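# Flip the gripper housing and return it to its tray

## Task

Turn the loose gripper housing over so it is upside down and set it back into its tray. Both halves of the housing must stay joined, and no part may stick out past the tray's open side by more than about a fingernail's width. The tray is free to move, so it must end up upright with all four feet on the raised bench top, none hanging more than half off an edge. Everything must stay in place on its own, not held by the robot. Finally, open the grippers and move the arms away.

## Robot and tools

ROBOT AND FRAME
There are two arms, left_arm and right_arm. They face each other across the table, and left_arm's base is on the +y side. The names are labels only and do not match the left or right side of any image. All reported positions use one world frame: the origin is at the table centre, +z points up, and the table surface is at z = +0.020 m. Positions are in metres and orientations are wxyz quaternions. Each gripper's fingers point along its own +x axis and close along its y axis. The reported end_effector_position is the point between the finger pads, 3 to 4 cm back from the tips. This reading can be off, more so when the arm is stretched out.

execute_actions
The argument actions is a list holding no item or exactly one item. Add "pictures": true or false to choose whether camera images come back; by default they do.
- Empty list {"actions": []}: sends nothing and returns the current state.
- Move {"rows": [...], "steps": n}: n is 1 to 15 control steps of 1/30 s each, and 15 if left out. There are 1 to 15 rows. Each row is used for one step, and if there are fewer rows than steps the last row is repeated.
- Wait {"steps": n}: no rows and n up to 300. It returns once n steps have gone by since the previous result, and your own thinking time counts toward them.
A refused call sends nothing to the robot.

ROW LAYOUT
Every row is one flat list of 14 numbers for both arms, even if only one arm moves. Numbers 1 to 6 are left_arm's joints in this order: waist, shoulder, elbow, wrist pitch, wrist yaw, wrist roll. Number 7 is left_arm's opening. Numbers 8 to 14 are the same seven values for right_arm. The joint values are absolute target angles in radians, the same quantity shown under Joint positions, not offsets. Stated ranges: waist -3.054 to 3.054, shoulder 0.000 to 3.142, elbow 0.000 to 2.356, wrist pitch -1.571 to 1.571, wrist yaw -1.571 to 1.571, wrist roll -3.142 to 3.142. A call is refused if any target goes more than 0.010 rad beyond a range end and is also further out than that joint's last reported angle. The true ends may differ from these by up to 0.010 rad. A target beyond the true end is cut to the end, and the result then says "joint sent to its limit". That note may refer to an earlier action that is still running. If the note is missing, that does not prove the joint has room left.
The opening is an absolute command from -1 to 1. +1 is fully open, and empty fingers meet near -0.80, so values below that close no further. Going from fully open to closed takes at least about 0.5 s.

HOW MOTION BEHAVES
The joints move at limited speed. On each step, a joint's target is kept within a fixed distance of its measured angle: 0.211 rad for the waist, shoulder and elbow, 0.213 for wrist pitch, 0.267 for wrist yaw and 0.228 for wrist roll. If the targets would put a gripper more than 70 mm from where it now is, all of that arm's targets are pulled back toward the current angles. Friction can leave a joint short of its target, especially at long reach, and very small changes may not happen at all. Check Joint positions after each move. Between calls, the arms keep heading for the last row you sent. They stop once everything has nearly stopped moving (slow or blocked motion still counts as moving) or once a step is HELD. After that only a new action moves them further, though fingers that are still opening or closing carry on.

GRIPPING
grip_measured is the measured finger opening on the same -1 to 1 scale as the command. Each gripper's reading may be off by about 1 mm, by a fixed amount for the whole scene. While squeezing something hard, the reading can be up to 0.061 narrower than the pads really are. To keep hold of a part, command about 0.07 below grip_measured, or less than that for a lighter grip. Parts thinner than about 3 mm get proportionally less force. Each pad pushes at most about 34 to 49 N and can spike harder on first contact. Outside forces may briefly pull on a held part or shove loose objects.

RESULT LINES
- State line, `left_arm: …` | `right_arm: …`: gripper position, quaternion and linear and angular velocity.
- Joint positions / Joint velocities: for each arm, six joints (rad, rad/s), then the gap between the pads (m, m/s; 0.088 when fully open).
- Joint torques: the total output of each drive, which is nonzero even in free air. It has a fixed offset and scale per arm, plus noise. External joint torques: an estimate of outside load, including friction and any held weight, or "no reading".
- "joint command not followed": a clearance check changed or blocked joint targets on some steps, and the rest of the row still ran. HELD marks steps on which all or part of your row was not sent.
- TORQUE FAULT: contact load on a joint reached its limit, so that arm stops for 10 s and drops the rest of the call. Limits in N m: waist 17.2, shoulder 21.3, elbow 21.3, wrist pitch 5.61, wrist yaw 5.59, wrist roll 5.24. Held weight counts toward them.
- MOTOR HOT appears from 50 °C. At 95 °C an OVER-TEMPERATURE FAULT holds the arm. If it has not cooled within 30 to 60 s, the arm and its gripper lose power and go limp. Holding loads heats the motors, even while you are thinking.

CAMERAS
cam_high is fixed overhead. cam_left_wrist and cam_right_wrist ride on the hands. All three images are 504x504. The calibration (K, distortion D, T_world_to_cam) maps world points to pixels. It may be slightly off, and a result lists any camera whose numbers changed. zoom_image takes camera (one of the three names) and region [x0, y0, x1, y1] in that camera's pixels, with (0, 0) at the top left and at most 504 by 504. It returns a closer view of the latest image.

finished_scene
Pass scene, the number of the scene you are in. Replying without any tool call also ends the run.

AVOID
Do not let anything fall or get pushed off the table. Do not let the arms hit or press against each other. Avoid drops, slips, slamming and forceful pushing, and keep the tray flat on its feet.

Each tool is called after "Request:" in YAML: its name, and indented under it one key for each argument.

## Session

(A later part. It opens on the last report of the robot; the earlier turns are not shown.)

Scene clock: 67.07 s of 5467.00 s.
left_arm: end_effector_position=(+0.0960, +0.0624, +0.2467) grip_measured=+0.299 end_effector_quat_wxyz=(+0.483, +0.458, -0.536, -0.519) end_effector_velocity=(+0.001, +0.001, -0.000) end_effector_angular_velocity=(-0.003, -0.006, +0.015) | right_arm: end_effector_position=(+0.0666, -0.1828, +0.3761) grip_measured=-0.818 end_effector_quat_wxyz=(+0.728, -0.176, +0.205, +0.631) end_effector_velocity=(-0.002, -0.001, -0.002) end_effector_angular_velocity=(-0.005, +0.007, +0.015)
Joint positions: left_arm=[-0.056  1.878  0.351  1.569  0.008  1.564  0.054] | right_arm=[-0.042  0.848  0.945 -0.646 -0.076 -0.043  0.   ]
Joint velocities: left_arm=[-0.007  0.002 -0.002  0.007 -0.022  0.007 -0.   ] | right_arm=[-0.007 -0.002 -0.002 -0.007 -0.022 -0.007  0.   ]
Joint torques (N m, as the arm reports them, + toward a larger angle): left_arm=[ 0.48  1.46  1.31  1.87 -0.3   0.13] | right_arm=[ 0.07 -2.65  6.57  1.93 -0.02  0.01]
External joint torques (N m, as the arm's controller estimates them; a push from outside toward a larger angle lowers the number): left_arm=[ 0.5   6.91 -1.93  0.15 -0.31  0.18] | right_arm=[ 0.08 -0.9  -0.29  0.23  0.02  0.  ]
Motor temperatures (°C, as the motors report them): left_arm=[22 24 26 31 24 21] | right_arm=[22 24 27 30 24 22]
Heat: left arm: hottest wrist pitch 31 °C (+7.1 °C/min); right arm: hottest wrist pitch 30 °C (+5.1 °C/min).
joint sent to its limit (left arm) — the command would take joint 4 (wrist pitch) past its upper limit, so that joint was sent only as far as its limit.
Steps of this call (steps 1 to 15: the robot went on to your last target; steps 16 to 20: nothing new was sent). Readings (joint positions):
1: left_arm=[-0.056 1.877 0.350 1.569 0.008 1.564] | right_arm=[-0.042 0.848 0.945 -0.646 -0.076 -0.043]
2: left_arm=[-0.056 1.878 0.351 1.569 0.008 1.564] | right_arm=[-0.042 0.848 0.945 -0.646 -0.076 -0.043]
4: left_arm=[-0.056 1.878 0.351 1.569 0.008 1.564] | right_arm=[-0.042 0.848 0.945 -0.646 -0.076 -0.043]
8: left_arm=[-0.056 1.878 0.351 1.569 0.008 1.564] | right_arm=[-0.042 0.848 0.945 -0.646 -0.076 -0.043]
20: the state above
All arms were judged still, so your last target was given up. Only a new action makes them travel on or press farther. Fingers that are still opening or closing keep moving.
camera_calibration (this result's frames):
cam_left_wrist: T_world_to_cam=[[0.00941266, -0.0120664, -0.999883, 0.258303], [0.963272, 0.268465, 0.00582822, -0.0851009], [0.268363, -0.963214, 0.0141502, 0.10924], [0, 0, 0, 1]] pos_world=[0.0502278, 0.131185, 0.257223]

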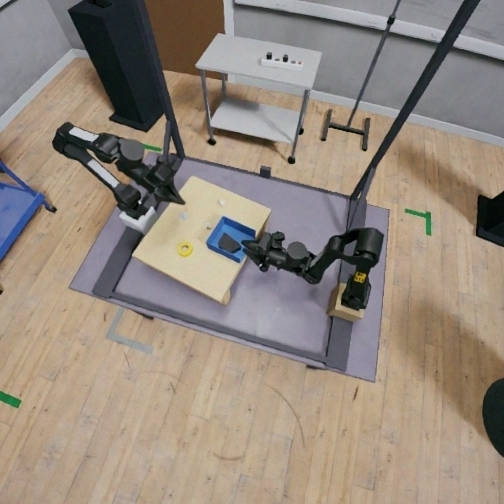

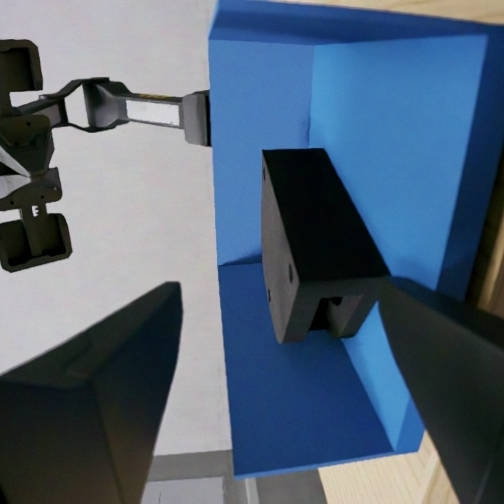

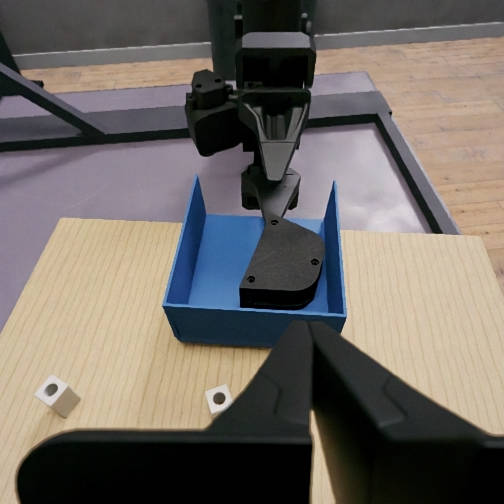

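Request:
execute_actions:
  actions:
    - {"rows":[[-0.055,1.80,0.3,1.5,0,1.56,-0.5,-0.042,0.848,0.945,-0.646,-0.076,-0.043,1]]}
  pictures: false

Request:
execute_actions:
  actions:
    - {"rows":[[-0.055,1.80,0.3,1.5,0,0,-0.5,-0.042,0.848,0.945,-0.646,-0.076,-0.043,1]]}
  pictures: false

Request:
execute_actions:
  actions:
    - {"steps":30}
  pictures: false

Request:
execute_actions:
  actions:
    - {"rows":[[-0.055,1.845,0.3,1.545,0,0,0.75,-0.042,0.848,0.945,-0.646,-0.076,-0.043,1]]}
  pictures: false

Request:
execute_actions:
  actions:
    - {"rows":[[-0.055,1.90,0.405,1.495,0,0,0.75,-0.042,0.848,0.945,-0.646,-0.076,-0.043,1]]}
  pictures: false

Request:
execute_actions:
  actions:
    - {"steps":15}

Scene clock: 78.87 s of 5467.00 s.
left_arm: end_effector_position=(+0.0979, +0.0736, +0.2438) grip_measured=-0.481 end_effector_quat_wxyz=(+0.473, +0.470, -0.525, -0.529) end_effector_velocity=(+0.003, +0.003, -0.004) end_effector_angular_velocity=(+0.024, -0.025, +0.020) | right_arm: end_effector_position=(+0.0666, -0.1828, +0.3761) grip_measured=+0.850 end_effector_quat_wxyz=(+0.728, -0.176, +0.205, +0.631) end_effector_velocity=(-0.001, -0.003, -0.001) end_effector_angular_velocity=(-0.014, -0.012, +0.015)
Joint positions: left_arm=[-0.056  1.811  0.307  1.504  0.004  1.564  0.015] | right_arm=[-0.042  0.848  0.945 -0.646 -0.076 -0.043  0.081]
Joint velocities: left_arm=[-0.002 -0.022 -0.012 -0.037 -0.022  0.022 -0.007] | right_arm=[-0.002 -0.007  0.002 -0.022 -0.007 -0.022  0.104]
Joint torques (N m, as the arm reports them, + toward a larger angle): left_arm=[ 0.02 -6.94  1.78  1.82 -0.15 -0.17] | right_arm=[ 0.02 -2.66  6.65  1.92 -0.02  0.02]
External joint torques (N m, as the arm's controller estimates them; a push from outside toward a larger angle lowers the number): left_arm=[ 0.01 -1.89 -1.53  0.11 -0.15 -0.11] | right_arm=[ 0.02 -0.86 -0.27  0.2   0.01  0.01]
Motor temperatures (°C, as the motors report them): left_arm=[22 24 26 31 24 21] | right_arm=[22 24 28 30 24 22]
Heat: left arm: hottest wrist pitch 31 °C (+6.0 °C/min); right arm: hottest wrist pitch 30 °C (+4.0 °C/min).
Steps of this call (steps 1 to 90: nothing new was sent; then 8.30 s passed at rest; steps 91 to 105: all 15 steps of this action). Readings (joint positions):
91: left_arm=[-0.056 1.867 0.349 1.569 0.008 1.564] | right_arm=[-0.042 0.848 0.945 -0.646 -0.076 -0.043]
92: left_arm=[-0.056 1.860 0.344 1.558 0.006 1.564] | right_arm=[-0.042 0.848 0.945 -0.646 -0.076 -0.043]
94: left_arm=[-0.056 1.845 0.328 1.531 0.004 1.564] | right_arm=[-0.042 0.848 0.945 -0.646 -0.076 -0.043]
98: left_arm=[-0.056 1.826 0.310 1.510 0.004 1.564] | right_arm=[-0.042 0.848 0.945 -0.646 -0.076 -0.043]
105: the state above

Scene clock: 79.37 s of 5467.00 s.
left_arm: end_effector_position=(+0.0980, +0.0738, +0.2439) grip_measured=-0.497 end_effector_quat_wxyz=(+0.606, +0.277, -0.309, -0.678) end_effector_velocity=(+0.002, +0.000, +0.000) end_effector_angular_velocity=(+0.160, +1.420, +0.021) | right_arm: end_effector_position=(+0.0666, -0.1828, +0.3761) grip_measured=+0.976 end_effector_quat_wxyz=(+0.728, -0.176, +0.205, +0.631) end_effector_velocity=(-0.002, -0.001, -0.002) end_effector_angular_velocity=(-0.007, -0.006, +0.023)
Joint positions: left_arm=[-0.056  1.809  0.306  1.502  0.004  0.857  0.015] | right_arm=[-0.042  0.848  0.945 -0.646 -0.076 -0.043  0.087]
Joint velocities: left_arm=[-0.002 -0.007 -0.002 -0.007 -0.022 -1.429 -0.   ] | right_arm=[-0.007 -0.002 -0.002 -0.007 -0.022 -0.022  0.   ]
Joint torques (N m, as the arm reports them, + toward a larger angle): left_arm=[ 0.09 -6.74  1.73  1.75 -0.16 -0.24] | right_arm=[ 0.01 -2.67  6.6   1.93 -0.01  0.02]
External joint torques (N m, as the arm's controller estimates them; a push from outside toward a larger angle lowers the number): left_arm=[ 0.07 -1.68 -1.62  0.04 -0.16 -0.2 ] | right_arm=[ 0.   -0.91 -0.28  0.21  0.04  0.01]
Motor temperatures (°C, as the motors report them): left_arm=[22 24 26 31 24 21] | right_arm=[22 24 28 30 24 22]
Heat: left arm: hottest wrist pitch 31 °C (+6.1 °C/min); right arm: hottest wrist pitch 30 °C (+4.0 °C/min).
Steps of this call (steps 1 to 15: all 15 steps of this action). Readings (joint positions):
1: left_arm=[-0.056 1.811 0.307 1.503 0.004 1.532] | right_arm=[-0.042 0.848 0.945 -0.646 -0.076 -0.043]
2: left_arm=[-0.056 1.811 0.307 1.503 0.004 1.481] | right_arm=[-0.042 0.848 0.945 -0.646 -0.076 -0.043]
4: left_arm=[-0.056 1.810 0.306 1.502 0.004 1.385] | right_arm=[-0.042 0.848 0.945 -0.646 -0.076 -0.043]
8: left_arm=[-0.056 1.809 0.306 1.502 0.004 1.193] | right_arm=[-0.042 0.848 0.945 -0.646 -0.076 -0.043]
15: the state above

Scene clock: 80.37 s of 5467.00 s.
left_arm: end_effector_position=(+0.0980, +0.0738, +0.2439) grip_measured=-0.498 end_effector_quat_wxyz=(+0.667, +0.003, -0.003, -0.745) end_effector_velocity=(-0.000, +0.001, -0.001) end_effector_angular_velocity=(+0.011, +0.036, -0.005) | right_arm: end_effector_position=(+0.0666, -0.1828, +0.3761) grip_measured=+0.977 end_effector_quat_wxyz=(+0.728, -0.176, +0.205, +0.631) end_effector_velocity=(-0.001, -0.001, -0.002) end_effector_angular_velocity=(-0.009, -0.013, +0.015)
Joint positions: left_arm=[-0.056  1.809  0.306  1.502  0.004  0.009  0.015] | right_arm=[-0.042  0.848  0.945 -0.646 -0.076 -0.043  0.087]
Joint velocities: left_arm=[ 0.002 -0.002 -0.002 -0.007  0.007 -0.037 -0.   ] | right_arm=[-0.002 -0.002 -0.002 -0.007 -0.007 -0.022 -0.   ]
Joint torques (N m, as the arm reports them, + toward a larger angle): left_arm=[ 0.07 -6.97  1.76  1.79 -0.17 -0.15] | right_arm=[ 0.03 -2.66  6.63  1.93 -0.01  0.01]
External joint torques (N m, as the arm's controller estimates them; a push from outside toward a larger angle lowers the number): left_arm=[ 0.05 -1.93 -1.56  0.08 -0.16 -0.16] | right_arm=[ 0.03 -0.88 -0.28  0.21  0.02  0.  ]
Motor temperatures (°C, as the motors report them): left_arm=[22 24 26 31 24 21] | right_arm=[22 24 28 30 24 22]
Heat: left arm: hottest wrist pitch 31 °C (+6.1 °C/min); right arm: hottest wrist pitch 30 °C (+4.0 °C/min).
Steps of this call (steps 1 to 30: the robot went on to your last target). Readings (joint positions):
1: left_arm=[-0.056 1.809 0.306 1.502 0.004 0.809] | right_arm=[-0.042 0.848 0.945 -0.646 -0.076 -0.043]
2: left_arm=[-0.056 1.809 0.306 1.502 0.004 0.761] | right_arm=[-0.042 0.848 0.945 -0.646 -0.076 -0.043]
4: left_arm=[-0.056 1.809 0.306 1.502 0.004 0.665] | right_arm=[-0.042 0.848 0.945 -0.646 -0.076 -0.043]
8: left_arm=[-0.056 1.809 0.306 1.502 0.004 0.472] | right_arm=[-0.042 0.848 0.945 -0.646 -0.076 -0.043]
30: the state above

Scene clock: 80.87 s of 5467.00 s.
left_arm: end_effector_position=(+0.0980, +0.0735, +0.2416) grip_measured=+0.720 end_effector_quat_wxyz=(+0.667, -0.000, -0.005, -0.745) end_effector_velocity=(+0.000, +0.001, -0.003) end_effector_angular_velocity=(+0.015, +0.021, +0.005) | right_arm: end_effector_position=(+0.0666, -0.1828, +0.3761) grip_measured=+0.977 end_effector_quat_wxyz=(+0.728, -0.176, +0.205, +0.631) end_effector_velocity=(+0.000, -0.001, -0.002) end_effector_angular_velocity=(-0.009, -0.008, -0.000)
Joint positions: left_arm=[-0.056  1.839  0.306  1.54   0.004  0.007  0.074] | right_arm=[-0.042  0.848  0.945 -0.646 -0.076 -0.043  0.087]
Joint velocities: left_arm=[-0.002  0.002 -0.002 -0.007 -0.007 -0.022  0.012] | right_arm=[ 0.002 -0.002 -0.002 -0.007  0.007 -0.007 -0.   ]
Joint torques (N m, as the arm reports them, + toward a larger angle): left_arm=[ 0.16 -5.01  1.62  2.24 -0.13 -0.16] | right_arm=[ 0.07 -2.66  6.6   1.93 -0.01  0.02]
External joint torques (N m, as the arm's controller estimates them; a push from outside toward a larger angle lowers the number): left_arm=[ 0.15  0.11 -1.6   0.52 -0.12 -0.16] | right_arm=[ 0.07 -0.89 -0.31  0.21  0.03  0.01]
Motor temperatures (°C, as the motors report them): left_arm=[22 24 26 31 24 21] | right_arm=[22 24 28 31 24 22]
Heat: left arm: hottest wrist pitch 31 °C (+6.0 °C/min); right arm: hottest wrist pitch 31 °C (+5.0 °C/min).
Steps of this call (steps 1 to 15: all 15 steps of this action). Readings (joint positions):
1: left_arm=[-0.056 1.811 0.306 1.504 0.004 0.009] | right_arm=[-0.042 0.848 0.945 -0.646 -0.076 -0.043]
2: left_arm=[-0.056 1.815 0.306 1.513 0.004 0.009] | right_arm=[-0.042 0.848 0.945 -0.646 -0.076 -0.043]
4: left_arm=[-0.056 1.824 0.306 1.525 0.004 0.008] | right_arm=[-0.042 0.848 0.945 -0.646 -0.076 -0.043]
8: left_arm=[-0.056 1.834 0.306 1.535 0.004 0.007] | right_arm=[-0.042 0.848 0.945 -0.646 -0.076 -0.043]
15: the state above

Scene clock: 81.37 s of 5467.00 s.
left_arm: end_effector_position=(+0.0957, +0.0517, +0.2384) grip_measured=+0.747 end_effector_quat_wxyz=(+0.667, +0.002, -0.003, -0.745) end_effector_velocity=(+0.002, -0.003, -0.004) end_effector_angular_velocity=(+0.016, -0.009, +0.020) | right_arm: end_effector_position=(+0.0666, -0.1828, +0.3761) grip_measured=+0.977 end_effector_quat_wxyz=(+0.728, -0.176, +0.205, +0.631) end_effector_velocity=(-0.005, -0.002, -0.004) end_effector_angular_velocity=(-0.018, +0.017, +0.033)
Joint positions: left_arm=[-0.056  1.893  0.394  1.498  0.004  0.007  0.076] | right_arm=[-0.042  0.848  0.945 -0.646 -0.076 -0.043  0.087]
Joint velocities: left_arm=[-0.002  0.007  0.012 -0.022 -0.022  0.007  0.   ] | right_arm=[-0.002 -0.002 -0.002 -0.022 -0.037 -0.007 -0.   ]
Joint torques (N m, as the arm reports them, + toward a larger angle): left_arm=[ 0.04 -5.69  2.87  1.75 -0.15 -0.19] | right_arm=[ 0.02 -2.68  6.66  1.92 -0.02  0.01]
External joint torques (N m, as the arm's controller estimates them; a push from outside toward a larger angle lowers the number): left_arm=[ 0.   -0.04 -0.45  0.04 -0.14 -0.2 ] | right_arm=[ 0.   -0.89 -0.22  0.22  0.02  0.  ]
Motor temperatures (°C, as the motors report them): left_arm=[22 24 26 31 24 21] | right_arm=[22 24 28 31 24 22]
Heat: left arm: hottest wrist pitch 31 °C (+6.1 °C/min); right arm: hottest wrist pitch 31 °C (+4.0 °C/min).
Steps of this call (steps 1 to 15: all 15 steps of this action). Readings (joint positions):
1: left_arm=[-0.056 1.844 0.312 1.540 0.004 0.007] | right_arm=[-0.042 0.848 0.945 -0.646 -0.076 -0.043]
2: left_arm=[-0.056 1.854 0.327 1.530 0.004 0.007] | right_arm=[-0.042 0.848 0.945 -0.646 -0.076 -0.043]
4: left_arm=[-0.056 1.875 0.359 1.514 0.004 0.007] | right_arm=[-0.042 0.848 0.945 -0.646 -0.076 -0.043]
8: left_arm=[-0.056 1.887 0.386 1.504 0.004 0.007] | right_arm=[-0.042 0.848 0.945 -0.646 -0.076 -0.043]
15: the state above

Scene clock: 81.87 s of 5467.00 s.
left_arm: end_effector_position=(+0.0956, +0.0512, +0.2383) grip_measured=+0.748 end_effector_quat_wxyz=(+0.667, +0.002, -0.002, -0.745) end_effector_velocity=(-0.002, +0.001, -0.001) end_effector_angular_velocity=(+0.006, -0.008, -0.000) | right_arm: end_effector_position=(+0.0666, -0.1828, +0.3761) grip_measured=+0.977 end_effector_quat_wxyz=(+0.728, -0.176, +0.205, +0.631) end_effector_velocity=(-0.003, +0.001, -0.001) end_effector_angular_velocity=(+0.002, -0.008, +0.028)
Joint positions: left_arm=[-0.056  1.894  0.396  1.497  0.004  0.007  0.076] | right_arm=[-0.042  0.848  0.945 -0.646 -0.076 -0.043  0.087]
Joint velocities: left_arm=[-0.007 -0.002 -0.002 -0.007 -0.007  0.007 -0.   ] | right_arm=[-0.002 -0.002 -0.007  0.007 -0.022 -0.022  0.   ]
Joint torques (N m, as the arm reports them, + toward a larger angle): left_arm=[-0.01 -5.59  3.1   1.8  -0.14 -0.2 ] | right_arm=[ 0.01 -2.64  6.62  1.93 -0.01  0.01]
External joint torques (N m, as the arm's controller estimates them; a push from outside toward a larger angle lowers the number): left_arm=[ 0.01  0.09 -0.28  0.07 -0.14 -0.21] | right_arm=[ 0.   -0.87 -0.29  0.21  0.03  0.  ]
Motor temperatures (°C, as the motors report them): left_arm=[22 24 26 31 24 21] | right_arm=[22 24 28 31 24 22]
Heat: left arm: hottest wrist pitch 31 °C (+6.0 °C/min); right arm: hottest wrist pitch 31 °C (+4.0 °C/min).
Steps of this call (steps 1 to 15: the robot went on to your last target). Readings (joint positions):
1: left_arm=[-0.056 1.893 0.395 1.498 0.004 0.007] | right_arm=[-0.042 0.848 0.945 -0.646 -0.076 -0.043]
2: left_arm=[-0.056 1.893 0.395 1.498 0.004 0.007] | right_arm=[-0.042 0.848 0.945 -0.646 -0.076 -0.043]
4: left_arm=[-0.056 1.893 0.395 1.498 0.004 0.007] | right_arm=[-0.042 0.848 0.945 -0.646 -0.076 -0.043]
8: left_arm=[-0.056 1.894 0.396 1.497 0.004 0.007] | right_arm=[-0.042 0.848 0.945 -0.646 -0.076 -0.043]
15: the state above
All arms were judged still, so your last target was given up. Only a new action makes them travel on or press farther. Fingers that are still opening or closing keep moving.
camera_calibration (this result's frames):
cam_left_wrist: T_world_to_cam=[[-0.989689, 0.141271, -0.0236163, 0.104771], [0.0750065, 0.370714, -0.925713, 0.220084], [-0.122022, -0.91794, -0.377488, 0.22701], [0, 0, 0, 1]] pos_world=[0.114883, 0.111992, 0.291902]

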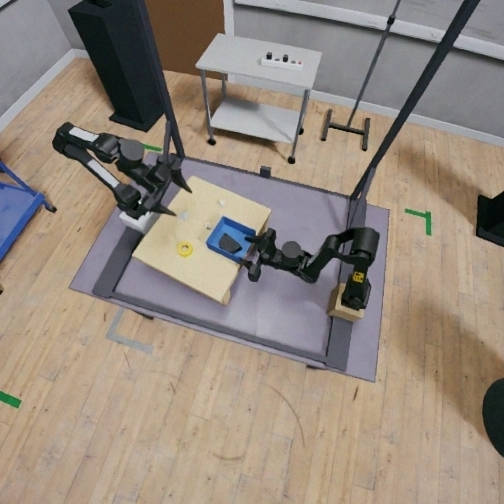

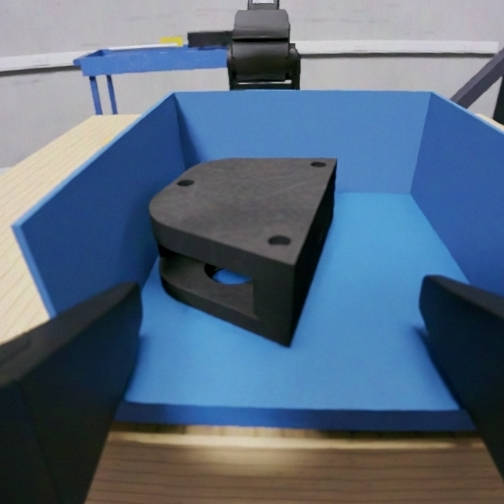

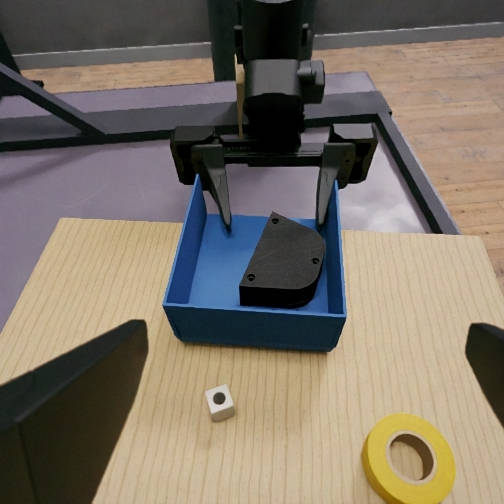

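Request:
execute_actions:
  actions:
    - {"rows":[[-0.055,1.90,0.405,1.495,0,0,0.75,-0.1,1.75,1.808,-1.258,0,0,-1]]}
  pictures: false

Request:
execute_actions:
  actions:
    - {"steps":50}

Scene clock: 88.93 s of 5467.00 s.
left_arm: end_effector_position=(+0.0956, +0.0512, +0.2383) grip_measured=+0.748 end_effector_quat_wxyz=(+0.667, +0.002, -0.002, -0.745) end_effector_velocity=(+0.000, +0.001, +0.002) end_effector_angular_velocity=(-0.006, +0.008, +0.005) | right_arm: end_effector_position=(+0.1081, -0.1301, +0.3681) grip_measured=-0.721 end_effector_quat_wxyz=(+0.683, -0.310, +0.413, +0.517) end_effector_velocity=(+0.082, +0.263, +0.027) end_effector_angular_velocity=(-0.242, +0.068, -0.022)
Joint positions: left_arm=[-0.056  1.894  0.396  1.497  0.004  0.007  0.076] | right_arm=[-0.096  1.469  1.595 -1.212 -0.007 -0.006  0.004]
Joint velocities: left_arm=[-0.002 -0.002 -0.002  0.007 -0.007 -0.007 -0.   ] | right_arm=[-0.012  1.263  1.341 -0.33   0.007  0.007 -0.175]
Joint torques (N m, as the arm reports them, + toward a larger angle): left_arm=[ 0.13 -5.59  3.22  1.76 -0.16 -0.18] | right_arm=[-0.12 -4.95  6.89  1.04  0.21  0.19]
External joint torques (N m, as the arm's controller estimates them; a push from outside toward a larger angle lowers the number): left_arm=[ 0.13  0.12 -0.18  0.02 -0.16 -0.19] | right_arm=[-0.12  0.35  0.69 -0.12  0.22  0.18]
Motor temperatures (°C, as the motors report them): left_arm=[22 24 26 31 24 21] | right_arm=[22 24 28 31 24 22]
Heat: left arm: hottest wrist pitch 31 °C (+4.0 °C/min); right arm: hottest wrist pitch 31 °C (+4.0 °C/min).
Steps of this call (steps 1 to 90: nothing new was sent; then 3.57 s passed at rest; steps 91 to 105: all 15 steps of this action). Readings (joint positions):
91: left_arm=[-0.056 1.894 0.396 1.497 0.004 0.007] | right_arm=[-0.046 0.867 0.967 -0.682 -0.073 -0.041]
92: left_arm=[-0.056 1.894 0.396 1.497 0.004 0.007] | right_arm=[-0.057 0.902 1.010 -0.737 -0.057 -0.033]
94: left_arm=[-0.056 1.894 0.396 1.497 0.004 0.007] | right_arm=[-0.076 0.994 1.106 -0.814 -0.032 -0.021]
98: left_arm=[-0.056 1.894 0.396 1.497 0.004 0.007] | right_arm=[-0.091 1.170 1.285 -1.000 -0.015 -0.011]
105: the state above

Scene clock: 90.60 s of 5467.00 s.
left_arm: end_effector_position=(+0.0956, +0.0512, +0.2383) grip_measured=+0.748 end_effector_quat_wxyz=(+0.667, +0.002, -0.002, -0.745) end_effector_velocity=(-0.002, +0.001, +0.002) end_effector_angular_velocity=(-0.008, -0.006, -0.010) | right_arm: end_effector_position=(+0.1238, -0.0784, +0.3432) grip_measured=-0.818 end_effector_quat_wxyz=(+0.662, -0.336, +0.447, +0.500) end_effector_velocity=(+0.000, +0.001, +0.001) end_effector_angular_velocity=(+0.008, +0.002, +0.007)
Joint positions: left_arm=[-0.056  1.894  0.396  1.497  0.004  0.007  0.076] | right_arm=[-0.097  1.732  1.801 -1.255 -0.005 -0.005  0.   ]
Joint velocities: left_arm=[-0.002 -0.002 -0.002  0.007  0.007  0.007 -0.   ] | right_arm=[-0.002 -0.002 -0.002  0.007 -0.007 -0.007  0.   ]
Joint torques (N m, as the arm reports them, + toward a larger angle): left_arm=[ 0.01 -5.56  3.1   1.8  -0.17 -0.17] | right_arm=[-0.28 -6.78  6.74  0.85  0.19  0.2 ]
External joint torques (N m, as the arm's controller estimates them; a push from outside toward a larger angle lowers the number): left_arm=[ 0.02  0.12 -0.29  0.07 -0.17 -0.18] | right_arm=[-0.28  0.76  0.45 -0.17  0.21  0.2 ]
Motor temperatures (°C, as the motors report them): left_arm=[22 24 26 31 24 21] | right_arm=[22 25 28 31 24 22]
Heat: left arm: hottest wrist pitch 31 °C (+4.1 °C/min); right arm: hottest wrist pitch 31 °C (+3.0 °C/min).
Steps of this call (steps 1 to 30: the robot went on to your last target; steps 31 to 50: nothing new was sent). Readings (joint positions):
1: left_arm=[-0.056 1.894 0.396 1.497 0.004 0.007] | right_arm=[-0.096 1.511 1.640 -1.222 -0.006 -0.006]
2: left_arm=[-0.056 1.894 0.396 1.497 0.004 0.007] | right_arm=[-0.097 1.553 1.681 -1.227 -0.006 -0.006]
4: left_arm=[-0.056 1.894 0.396 1.497 0.004 0.007] | right_arm=[-0.097 1.623 1.739 -1.233 -0.006 -0.006]
8: left_arm=[-0.056 1.894 0.396 1.497 0.004 0.007] | right_arm=[-0.097 1.707 1.772 -1.250 -0.005 -0.005]
50: the state above
All arms were judged still, so your last target was given up. Only a new action makes them travel on or press farther. Fingers that are still opening or closing keep moving.
camera_calibration (this result's frames):
cam_left_wrist: T_world_to_cam=[[-0.989689, 0.141271, -0.0236163, 0.104771], [0.0750065, 0.370714, -0.925713, 0.220084], [-0.122022, -0.91794, -0.377488, 0.22701], [0, 0, 0, 1]] pos_world=[0.114883, 0.111992, 0.291902]
cam_right_wrist: T_world_to_cam=[[0.963195, -0.267749, -0.023779, -0.117217], [-0.268679, -0.961663, -0.0549248, 0.0122595], [-0.00816135, 0.0592922, -0.998207, 0.428897], [0, 0, 0, 1]] pos_world=[0.119697, -0.0450255, 0.426014]

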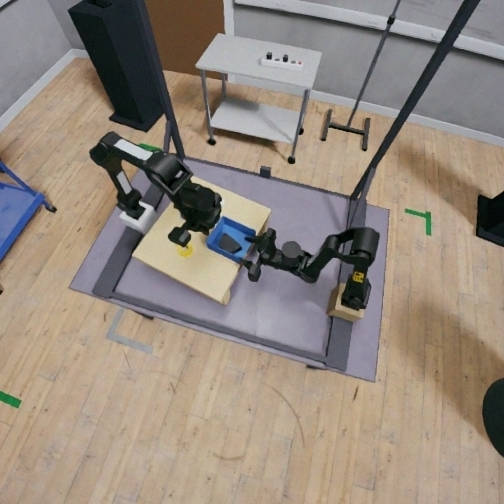

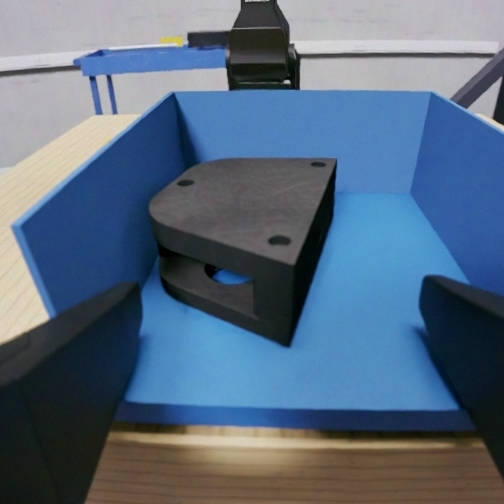

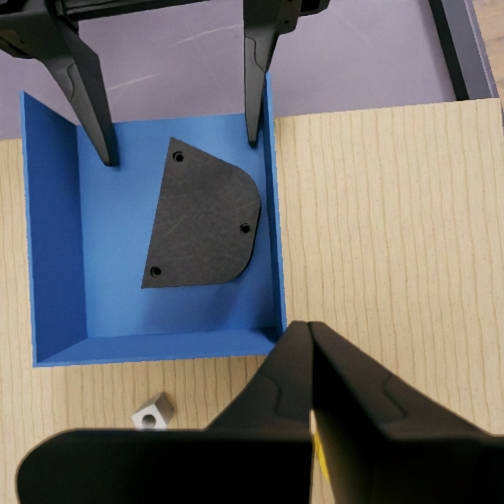

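Request:
execute_actions:
  actions:
    - {"rows":[[-0.055,1.90,0.405,1.495,0,0,0.75,-0.04,1.90,1.929,-1.393,0,0,-1]]}
  pictures: false

Request:
execute_actions:
  actions:
    - {"steps":25}

Scene clock: 96.13 s of 5467.00 s.
left_arm: end_effector_position=(+0.0956, +0.0512, +0.2383) grip_measured=+0.748 end_effector_quat_wxyz=(+0.667, +0.002, -0.002, -0.745) end_effector_velocity=(+0.000, +0.001, -0.001) end_effector_angular_velocity=(+0.008, +0.006, +0.005) | right_arm: end_effector_position=(+0.1062, -0.0664, +0.3165) grip_measured=-0.818 end_effector_quat_wxyz=(+0.612, -0.388, +0.488, +0.487) end_effector_velocity=(+0.001, +0.005, +0.017) end_effector_angular_velocity=(+0.051, -0.006, +0.006)
Joint positions: left_arm=[-0.056  1.894  0.396  1.497  0.004  0.007  0.076] | right_arm=[-0.044  1.881  1.921 -1.387 -0.002 -0.005  0.   ]
Joint velocities: left_arm=[-0.002 -0.002 -0.002 -0.007 -0.007 -0.007  0.   ] | right_arm=[-0.002 -0.007  0.051 -0.007 -0.007 -0.007  0.   ]
Joint torques (N m, as the arm reports them, + toward a larger angle): left_arm=[-0.01 -5.54  3.12  1.78 -0.17 -0.19] | right_arm=[ 0.13 -7.69  5.98  0.58  0.06  0.19]
External joint torques (N m, as the arm's controller estimates them; a push from outside toward a larger angle lowers the number): left_arm=[ 0.    0.12 -0.26  0.06 -0.17 -0.2 ] | right_arm=[ 0.18  0.61  0.   -0.12  0.07  0.19]
Motor temperatures (°C, as the motors report them): left_arm=[22 25 26 31 24 21] | right_arm=[22 25 28 30 24 22]
Heat: left arm: hottest wrist pitch 31 °C (+3.0 °C/min); right arm: hottest wrist pitch 30 °C (+2.0 °C/min).
Steps of this call (steps 1 to 90: nothing new was sent; then 2.03 s passed at rest; steps 91 to 105: all 15 steps of this action). Readings (joint positions):
91: left_arm=[-0.056 1.894 0.396 1.497 0.004 0.007] | right_arm=[-0.095 1.747 1.816 -1.279 -0.003 -0.005]
92: left_arm=[-0.056 1.894 0.396 1.497 0.004 0.007] | right_arm=[-0.088 1.770 1.846 -1.310 -0.002 -0.005]
94: left_arm=[-0.056 1.894 0.396 1.497 0.004 0.007] | right_arm=[-0.069 1.813 1.886 -1.333 -0.002 -0.005]
98: left_arm=[-0.056 1.894 0.396 1.497 0.004 0.007] | right_arm=[-0.046 1.870 1.902 -1.373 -0.002 -0.005]
105: the state above

Scene clock: 96.97 s of 5467.00 s.
left_arm: end_effector_position=(+0.0956, +0.0512, +0.2383) grip_measured=+0.748 end_effector_quat_wxyz=(+0.667, +0.002, -0.002, -0.745) end_effector_velocity=(-0.002, +0.001, +0.000) end_effector_angular_velocity=(+0.005, +0.022, -0.010) | right_arm: end_effector_position=(+0.1058, -0.0669, +0.3168) grip_measured=-0.818 end_effector_quat_wxyz=(+0.611, -0.389, +0.489, +0.486) end_effector_velocity=(+0.002, -0.003, -0.000) end_effector_angular_velocity=(-0.009, -0.007, +0.003)
Joint positions: left_arm=[-0.056  1.894  0.396  1.497  0.004  0.007  0.076] | right_arm=[-0.043  1.881  1.923 -1.391 -0.002 -0.005  0.   ]
Joint velocities: left_arm=[-0.002 -0.007 -0.002 -0.007  0.007 -0.022 -0.   ] | right_arm=[-0.002 -0.002 -0.002 -0.007  0.007 -0.007  0.   ]
Joint torques (N m, as the arm reports them, + toward a larger angle): left_arm=[ 0.   -5.68  3.12  1.77 -0.16 -0.22] | right_arm=[ 0.23 -7.72  6.51  0.55  0.05  0.18]
External joint torques (N m, as the arm's controller estimates them; a push from outside toward a larger angle lowers the number): left_arm=[ 0.01  0.04 -0.28  0.04 -0.16 -0.23] | right_arm=[ 0.29  0.65  0.49 -0.2   0.05  0.18]
Motor temperatures (°C, as the motors report them): left_arm=[22 25 26 31 24 21] | right_arm=[22 25 28 30 24 22]
Heat: left arm: hottest wrist pitch 31 °C (+3.0 °C/min); right arm: hottest wrist pitch 30 °C (+2.0 °C/min).
Steps of this call (steps 1 to 15: the robot went on to your last target; steps 16 to 25: nothing new was sent). Readings (joint positions):
1: left_arm=[-0.056 1.894 0.396 1.497 0.004 0.007] | right_arm=[-0.044 1.881 1.922 -1.388 -0.002 -0.005]
2: left_arm=[-0.056 1.894 0.396 1.497 0.004 0.007] | right_arm=[-0.044 1.881 1.922 -1.389 -0.002 -0.005]
4: left_arm=[-0.056 1.894 0.396 1.497 0.004 0.007] | right_arm=[-0.044 1.881 1.922 -1.390 -0.002 -0.005]
8: left_arm=[-0.056 1.894 0.396 1.497 0.004 0.007] | right_arm=[-0.043 1.881 1.923 -1.390 -0.002 -0.005]
25: the state above
All arms were judged still, so your last target was given up. Only a new action makes them travel on or press farther. Fingers that are still opening or closing keep moving.
camera_calibration (this result's frames):
cam_left_wrist: T_world_to_cam=[[-0.989689, 0.141271, -0.0236163, 0.104771], [0.0750065, 0.370714, -0.925713, 0.220084], [-0.122022, -0.91794, -0.377488, 0.22701], [0, 0, 0, 1]] pos_world=[0.114883, 0.111992, 0.291902]
cam_right_wrist: T_world_to_cam=[[0.975097, -0.220633, -0.0225138, -0.0959446], [-0.217036, -0.970198, 0.107756, -0.0405951], [-0.0456172, -0.100186, -0.993922, 0.393614], [0, 0, 0, 1]] pos_world=[0.1027, -0.0211192, 0.393436]

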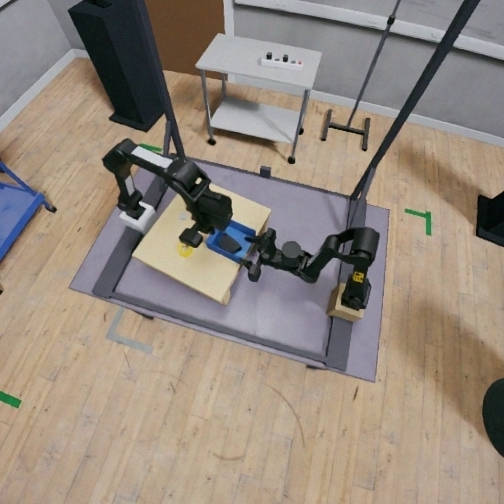

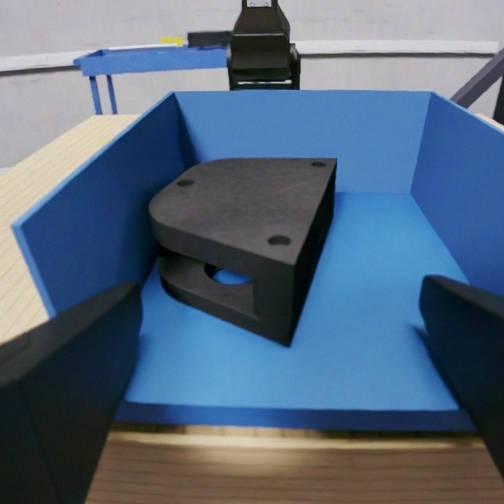

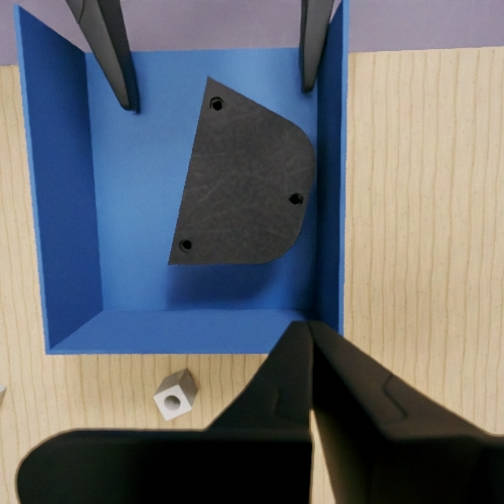

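Request:
execute_actions:
  actions:
    - {"rows":[[-0.055,1.90,0.405,1.495,0,0,0.75,-0.03,1.87,1.81,-1.29,0,0,-1],[-0.055,1.90,0.405,1.495,0,0,0.75,-0.03,1.87,1.81,-1.29,0,0,-1],[-0.055,1.90,0.405,1.495,0,0,0.75,-0.03,1.87,1.81,-1.29,0,0,-1],[-0.055,1.90,0.405,1.495,0,0,0.75,-0.03,1.87,1.81,-1.29,0,0,-1],[-0.055,1.90,0.405,1.495,0,0,0.75,-0.03,1.87,1.81,-1.29,0,0,-1],[-0.055,1.90,0.405,1.495,0,0,0.75,-0.03,1.85,1.687,-1.187,0,0,-1]]}
  pictures: false

Request:
execute_actions:
  actions:
    - {"steps":20}

Scene clock: 102.33 s of 5467.00 s.
left_arm: end_effector_position=(+0.0956, +0.0512, +0.2383) grip_measured=+0.748 end_effector_quat_wxyz=(+0.667, +0.002, -0.002, -0.745) end_effector_velocity=(+0.000, +0.001, +0.002) end_effector_angular_velocity=(-0.005, +0.023, +0.015) | right_arm: end_effector_position=(+0.1026, -0.0625, +0.2673) grip_measured=-0.818 end_effector_quat_wxyz=(+0.606, -0.394, +0.490, +0.488) end_effector_velocity=(+0.002, +0.009, -0.003) end_effector_angular_velocity=(+0.069, +0.005, +0.004)
Joint positions: left_arm=[-0.056  1.894  0.396  1.497  0.004  0.007  0.076] | right_arm=[-0.033  1.867  1.707 -1.198 -0.002 -0.005  0.   ]
Joint velocities: left_arm=[-0.007 -0.002 -0.002  0.007 -0.022 -0.022  0.   ] | right_arm=[-0.007 -0.022 -0.051  0.095 -0.022 -0.007  0.   ]
Joint torques (N m, as the arm reports them, + toward a larger angle): left_arm=[ 0.14 -5.55  3.17  1.8  -0.16 -0.17] | right_arm=[  0.26 -11.37   4.58   0.83   0.06   0.18]
External joint torques (N m, as the arm's controller estimates them; a push from outside toward a larger angle lowers the number): left_arm=[ 0.19  0.14 -0.25  0.07 -0.16 -0.17] | right_arm=[ 0.31 -2.81 -1.6   0.14  0.07  0.18]
Motor temperatures (°C, as the motors report them): left_arm=[22 25 26 31 24 21] | right_arm=[22 26 28 29 24 22]
Heat: left arm: hottest wrist pitch 31 °C (+2.0 °C/min); right arm: hottest wrist pitch 29 °C (+1.0 °C/min).
Steps of this call (steps 1 to 90: nothing new was sent; then 1.87 s passed at rest; steps 91 to 105: all 15 steps of this action). Readings (joint positions):
91: left_arm=[-0.056 1.894 0.396 1.497 0.004 0.007] | right_arm=[-0.043 1.881 1.913 -1.378 -0.002 -0.005]
92: left_arm=[-0.056 1.894 0.396 1.497 0.004 0.007] | right_arm=[-0.041 1.878 1.896 -1.356 -0.002 -0.005]
94: left_arm=[-0.056 1.894 0.396 1.497 0.004 0.007] | right_arm=[-0.038 1.877 1.867 -1.330 -0.002 -0.005]
98: left_arm=[-0.056 1.894 0.396 1.497 0.004 0.007] | right_arm=[-0.033 1.869 1.775 -1.253 -0.002 -0.005]
105: the state above

Scene clock: 103.00 s of 5467.00 s.
left_arm: end_effector_position=(+0.0956, +0.0512, +0.2383) grip_measured=+0.748 end_effector_quat_wxyz=(+0.667, +0.002, -0.002, -0.745) end_effector_velocity=(+0.000, +0.001, -0.001) end_effector_angular_velocity=(+0.008, +0.006, +0.005) | right_arm: end_effector_position=(+0.1026, -0.0625, +0.2656) grip_measured=-0.818 end_effector_quat_wxyz=(+0.607, -0.393, +0.489, +0.488) end_effector_velocity=(-0.001, -0.002, -0.000) end_effector_angular_velocity=(-0.003, +0.018, +0.019)
Joint positions: left_arm=[-0.056  1.894  0.396  1.497  0.004  0.007  0.076] | right_arm=[-0.033  1.866  1.697 -1.189 -0.002 -0.005  0.   ]
Joint velocities: left_arm=[-0.002 -0.002 -0.002 -0.007 -0.007 -0.007 -0.   ] | right_arm=[-0.007 -0.002 -0.002 -0.007 -0.022 -0.022  0.   ]
Joint torques (N m, as the arm reports them, + toward a larger angle): left_arm=[-0.07 -5.54  3.13  1.77 -0.15 -0.16] | right_arm=[  0.26 -11.44   4.71   0.89   0.07   0.19]
External joint torques (N m, as the arm's controller estimates them; a push from outside toward a larger angle lowers the number): left_arm=[-0.06  0.2  -0.29  0.02 -0.15 -0.17] | right_arm=[ 0.28 -3.01 -1.48  0.18  0.09  0.18]
Motor temperatures (°C, as the motors report them): left_arm=[22 25 26 31 24 21] | right_arm=[22 27 28 29 24 22]
Heat: left arm: hottest wrist pitch 31 °C (+2.0 °C/min); right arm: hottest wrist pitch 29 °C (+0.0 °C/min).
Steps of this call (steps 1 to 15: the robot went on to your last target; steps 16 to 20: nothing new was sent). Readings (joint positions):
1: left_arm=[-0.056 1.894 0.396 1.497 0.004 0.007] | right_arm=[-0.033 1.867 1.705 -1.196 -0.002 -0.005]
2: left_arm=[-0.056 1.894 0.396 1.497 0.004 0.007] | right_arm=[-0.033 1.866 1.704 -1.195 -0.002 -0.005]
4: left_arm=[-0.056 1.894 0.396 1.497 0.004 0.007] | right_arm=[-0.033 1.866 1.701 -1.192 -0.002 -0.005]
8: left_arm=[-0.056 1.894 0.396 1.497 0.004 0.007] | right_arm=[-0.033 1.866 1.698 -1.190 -0.002 -0.005]
20: the state above
All arms were judged still, so your last target was given up. Only a new action makes them travel on or press farther. Fingers that are still opening or closing keep moving.
camera_calibration (this result's frames):
cam_left_wrist: T_world_to_cam=[[-0.989689, 0.141271, -0.0236163, 0.104771], [0.0750065, 0.370714, -0.925713, 0.220084], [-0.122022, -0.91794, -0.377488, 0.22701], [0, 0, 0, 1]] pos_world=[0.114883, 0.111992, 0.291902]
cam_right_wrist: T_world_to_cam=[[0.977278, -0.210754, -0.0225859, -0.092654], [-0.206835, -0.971509, 0.115716, -0.0346828], [-0.04633, -0.108415, -0.993026, 0.3424], [0, 0, 0, 1]] pos_world=[0.0992385, -0.0161005, 0.341933]

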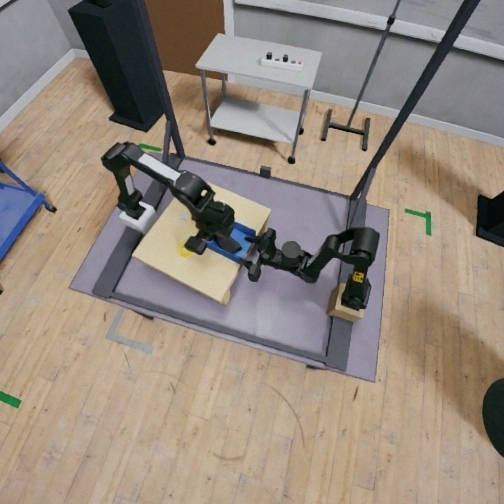

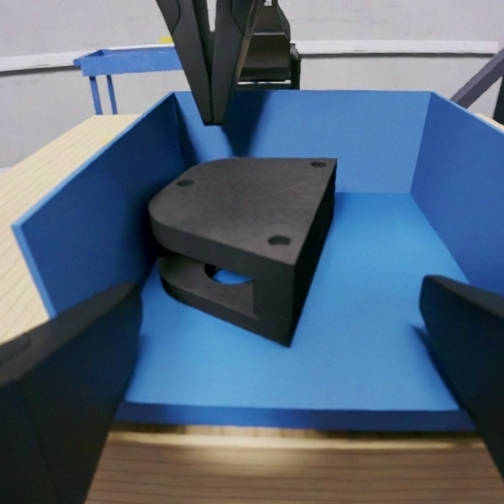

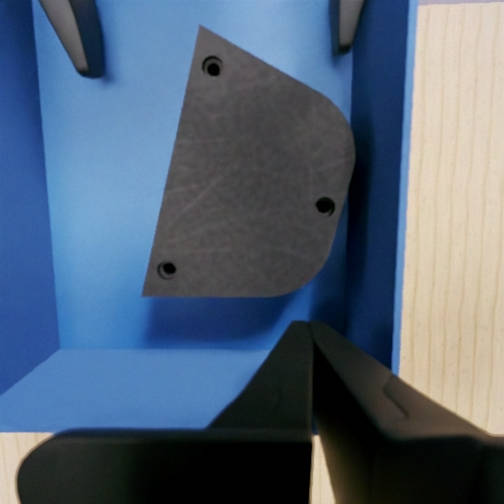

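Request:
execute_actions:
  actions:
    - {"rows":[[-0.055,1.90,0.405,1.495,0,0,0.75,-0.03,1.83,1.61,-1.13,0,0,-1],[-0.055,1.90,0.405,1.495,0,0,0.75,-0.03,1.83,1.61,-1.13,0,0,-1],[-0.055,1.90,0.405,1.495,0,0,0.75,-0.03,1.83,1.61,-1.13,0,0,-1],[-0.055,1.90,0.405,1.495,0,0,0.75,-0.03,1.83,1.61,-1.13,0,0,-1],[-0.055,1.90,0.405,1.495,0,0,0.75,-0.03,1.83,1.61,-1.13,0,0,-1],[-0.055,1.90,0.405,1.495,0,0,0.75,-0.03,1.825,1.53,-1.055,0,0,-1]]}
  pictures: false

Request:
execute_actions:
  actions:
    - {"steps":20}

Scene clock: 108.67 s of 5467.00 s.
left_arm: end_effector_position=(+0.0955, +0.0504, +0.2393) grip_measured=+0.748 end_effector_quat_wxyz=(+0.667, +0.000, -0.003, -0.745) end_effector_velocity=(+0.000, +0.001, -0.003) end_effector_angular_velocity=(+0.018, +0.005, +0.005) | right_arm: end_effector_position=(+0.1022, -0.0639, +0.2443) grip_measured=-0.818 end_effector_quat_wxyz=(+0.615, -0.385, +0.479, +0.495) end_effector_velocity=(-0.001, -0.006, -0.003) end_effector_angular_velocity=(+0.014, +0.006, -0.008)
Joint positions: left_arm=[-0.056  1.894  0.4    1.498  0.004  0.004  0.076] | right_arm=[-0.033  1.829  1.56  -1.054 -0.002 -0.005  0.   ]
Joint velocities: left_arm=[-0.002 -0.007 -0.002 -0.022 -0.007 -0.007 -0.   ] | right_arm=[-0.002 -0.032 -0.056  0.037 -0.007  0.007  0.   ]
Joint torques (N m, as the arm reports them, + toward a larger angle): left_arm=[ 0.03 -5.66  2.97  1.78 -0.11 -0.11] | right_arm=[ 0.26 -9.88  3.44  0.13  0.06  0.21]
External joint torques (N m, as the arm's controller estimates them; a push from outside toward a larger angle lowers the number): left_arm=[ 0.03  0.03 -0.44  0.06 -0.11 -0.11] | right_arm=[ 0.27 -1.67 -2.83 -0.64  0.07  0.21]
Motor temperatures (°C, as the motors report them): left_arm=[22 25 26 31 24 21] | right_arm=[22 29 28 29 24 22]
Heat: left arm: hottest wrist pitch 31 °C (+2.0 °C/min); right arm: hottest shoulder 29 °C (+0.0 °C/min).
Steps of this call (steps 1 to 90: nothing new was sent; then 2.17 s passed at rest; steps 91 to 105: all 15 steps of this action). Readings (joint positions):
91: left_arm=[-0.056 1.894 0.396 1.497 0.004 0.007] | right_arm=[-0.033 1.863 1.689 -1.178 -0.002 -0.005]
92: left_arm=[-0.056 1.894 0.396 1.497 0.004 0.007] | right_arm=[-0.033 1.857 1.674 -1.164 -0.002 -0.005]
94: left_arm=[-0.056 1.894 0.396 1.497 0.004 0.007] | right_arm=[-0.033 1.849 1.650 -1.156 -0.002 -0.005]
98: left_arm=[-0.056 1.894 0.397 1.497 0.004 0.005] | right_arm=[-0.033 1.841 1.593 -1.094 -0.002 -0.005]
105: the state above

Scene clock: 109.33 s of 5467.00 s.
left_arm: end_effector_position=(+0.0955, +0.0504, +0.2393) grip_measured=+0.748 end_effector_quat_wxyz=(+0.667, +0.000, -0.003, -0.745) end_effector_velocity=(+0.000, +0.001, +0.002) end_effector_angular_velocity=(-0.005, +0.023, +0.005) | right_arm: end_effector_position=(+0.1022, -0.0638, +0.2439) grip_measured=-0.818 end_effector_quat_wxyz=(+0.616, -0.384, +0.478, +0.495) end_effector_velocity=(+0.000, +0.001, +0.002) end_effector_angular_velocity=(+0.013, +0.002, +0.006)
Joint positions: left_arm=[-0.056  1.894  0.4    1.498  0.004  0.004  0.076] | right_arm=[-0.033  1.827  1.553 -1.046 -0.002 -0.005  0.   ]
Joint velocities: left_arm=[-0.002 -0.002 -0.002  0.007 -0.007 -0.022  0.   ] | right_arm=[-0.002 -0.007 -0.002  0.007 -0.007 -0.007  0.   ]
Joint torques (N m, as the arm reports them, + toward a larger angle): left_arm=[-0.05 -5.6   2.87  1.75 -0.1  -0.13] | right_arm=[ 0.25 -9.7   3.33  0.11  0.07  0.19]
External joint torques (N m, as the arm's controller estimates them; a push from outside toward a larger angle lowers the number): left_arm=[-0.05  0.14 -0.57  0.01 -0.1  -0.13] | right_arm=[ 0.27 -1.38 -3.04 -0.69  0.08  0.19]
Motor temperatures (°C, as the motors report them): left_arm=[22 25 26 31 24 21] | right_arm=[22 29 28 29 24 22]
Heat: left arm: hottest wrist pitch 31 °C (+2.0 °C/min); right arm: hottest shoulder 29 °C (+0.0 °C/min).
Steps of this call (steps 1 to 15: the robot went on to your last target; steps 16 to 20: nothing new was sent). Readings (joint positions):
1: left_arm=[-0.056 1.894 0.400 1.498 0.004 0.004] | right_arm=[-0.033 1.829 1.558 -1.052 -0.002 -0.005]
2: left_arm=[-0.056 1.894 0.400 1.498 0.004 0.004] | right_arm=[-0.033 1.828 1.557 -1.051 -0.002 -0.005]
4: left_arm=[-0.056 1.894 0.400 1.498 0.004 0.004] | right_arm=[-0.033 1.827 1.556 -1.049 -0.002 -0.005]
8: left_arm=[-0.056 1.894 0.400 1.498 0.004 0.004] | right_arm=[-0.033 1.827 1.554 -1.047 -0.002 -0.005]
20: the state above
All arms were judged still, so your last target was given up. Only a new action makes them travel on or press farther. Fingers that are still opening or closing keep moving.
camera_calibration (this result's frames):
cam_left_wrist: T_world_to_cam=[[-0.989756, 0.141205, -0.0210684, 0.104223], [0.0722106, 0.367824, -0.927088, 0.222021], [-0.12316, -0.919112, -0.374252, 0.225999], [0, 0, 0, 1]] pos_world=[0.114957, 0.111337, 0.292609]
cam_right_wrist: T_world_to_cam=[[0.977544, -0.209555, -0.0222332, -0.09302], [-0.207267, -0.975159, 0.0781324, -0.0245312], [-0.038054, -0.0717697, -0.996695, 0.323024], [0, 0, 0, 1]] pos_world=[0.098139, -0.0202313, 0.321805]

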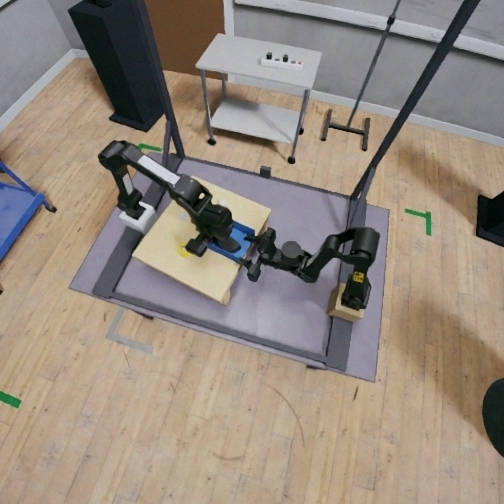

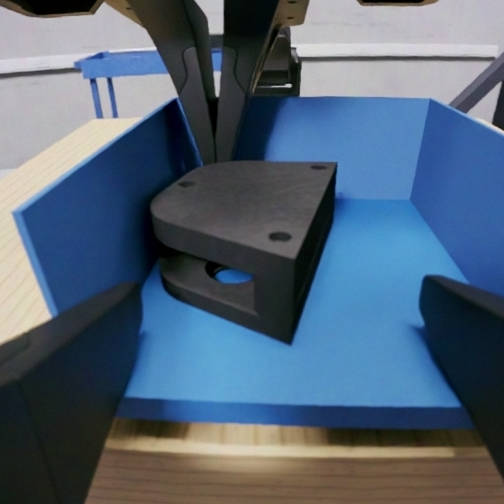

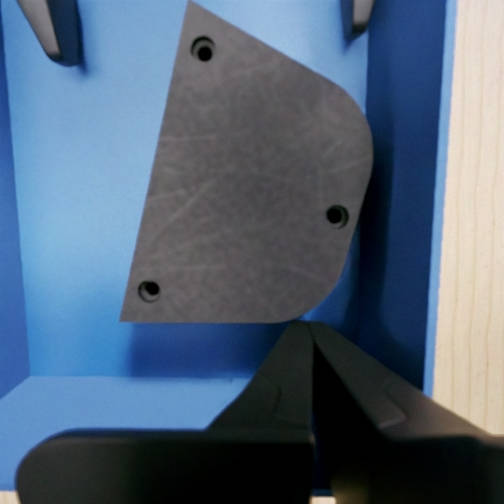

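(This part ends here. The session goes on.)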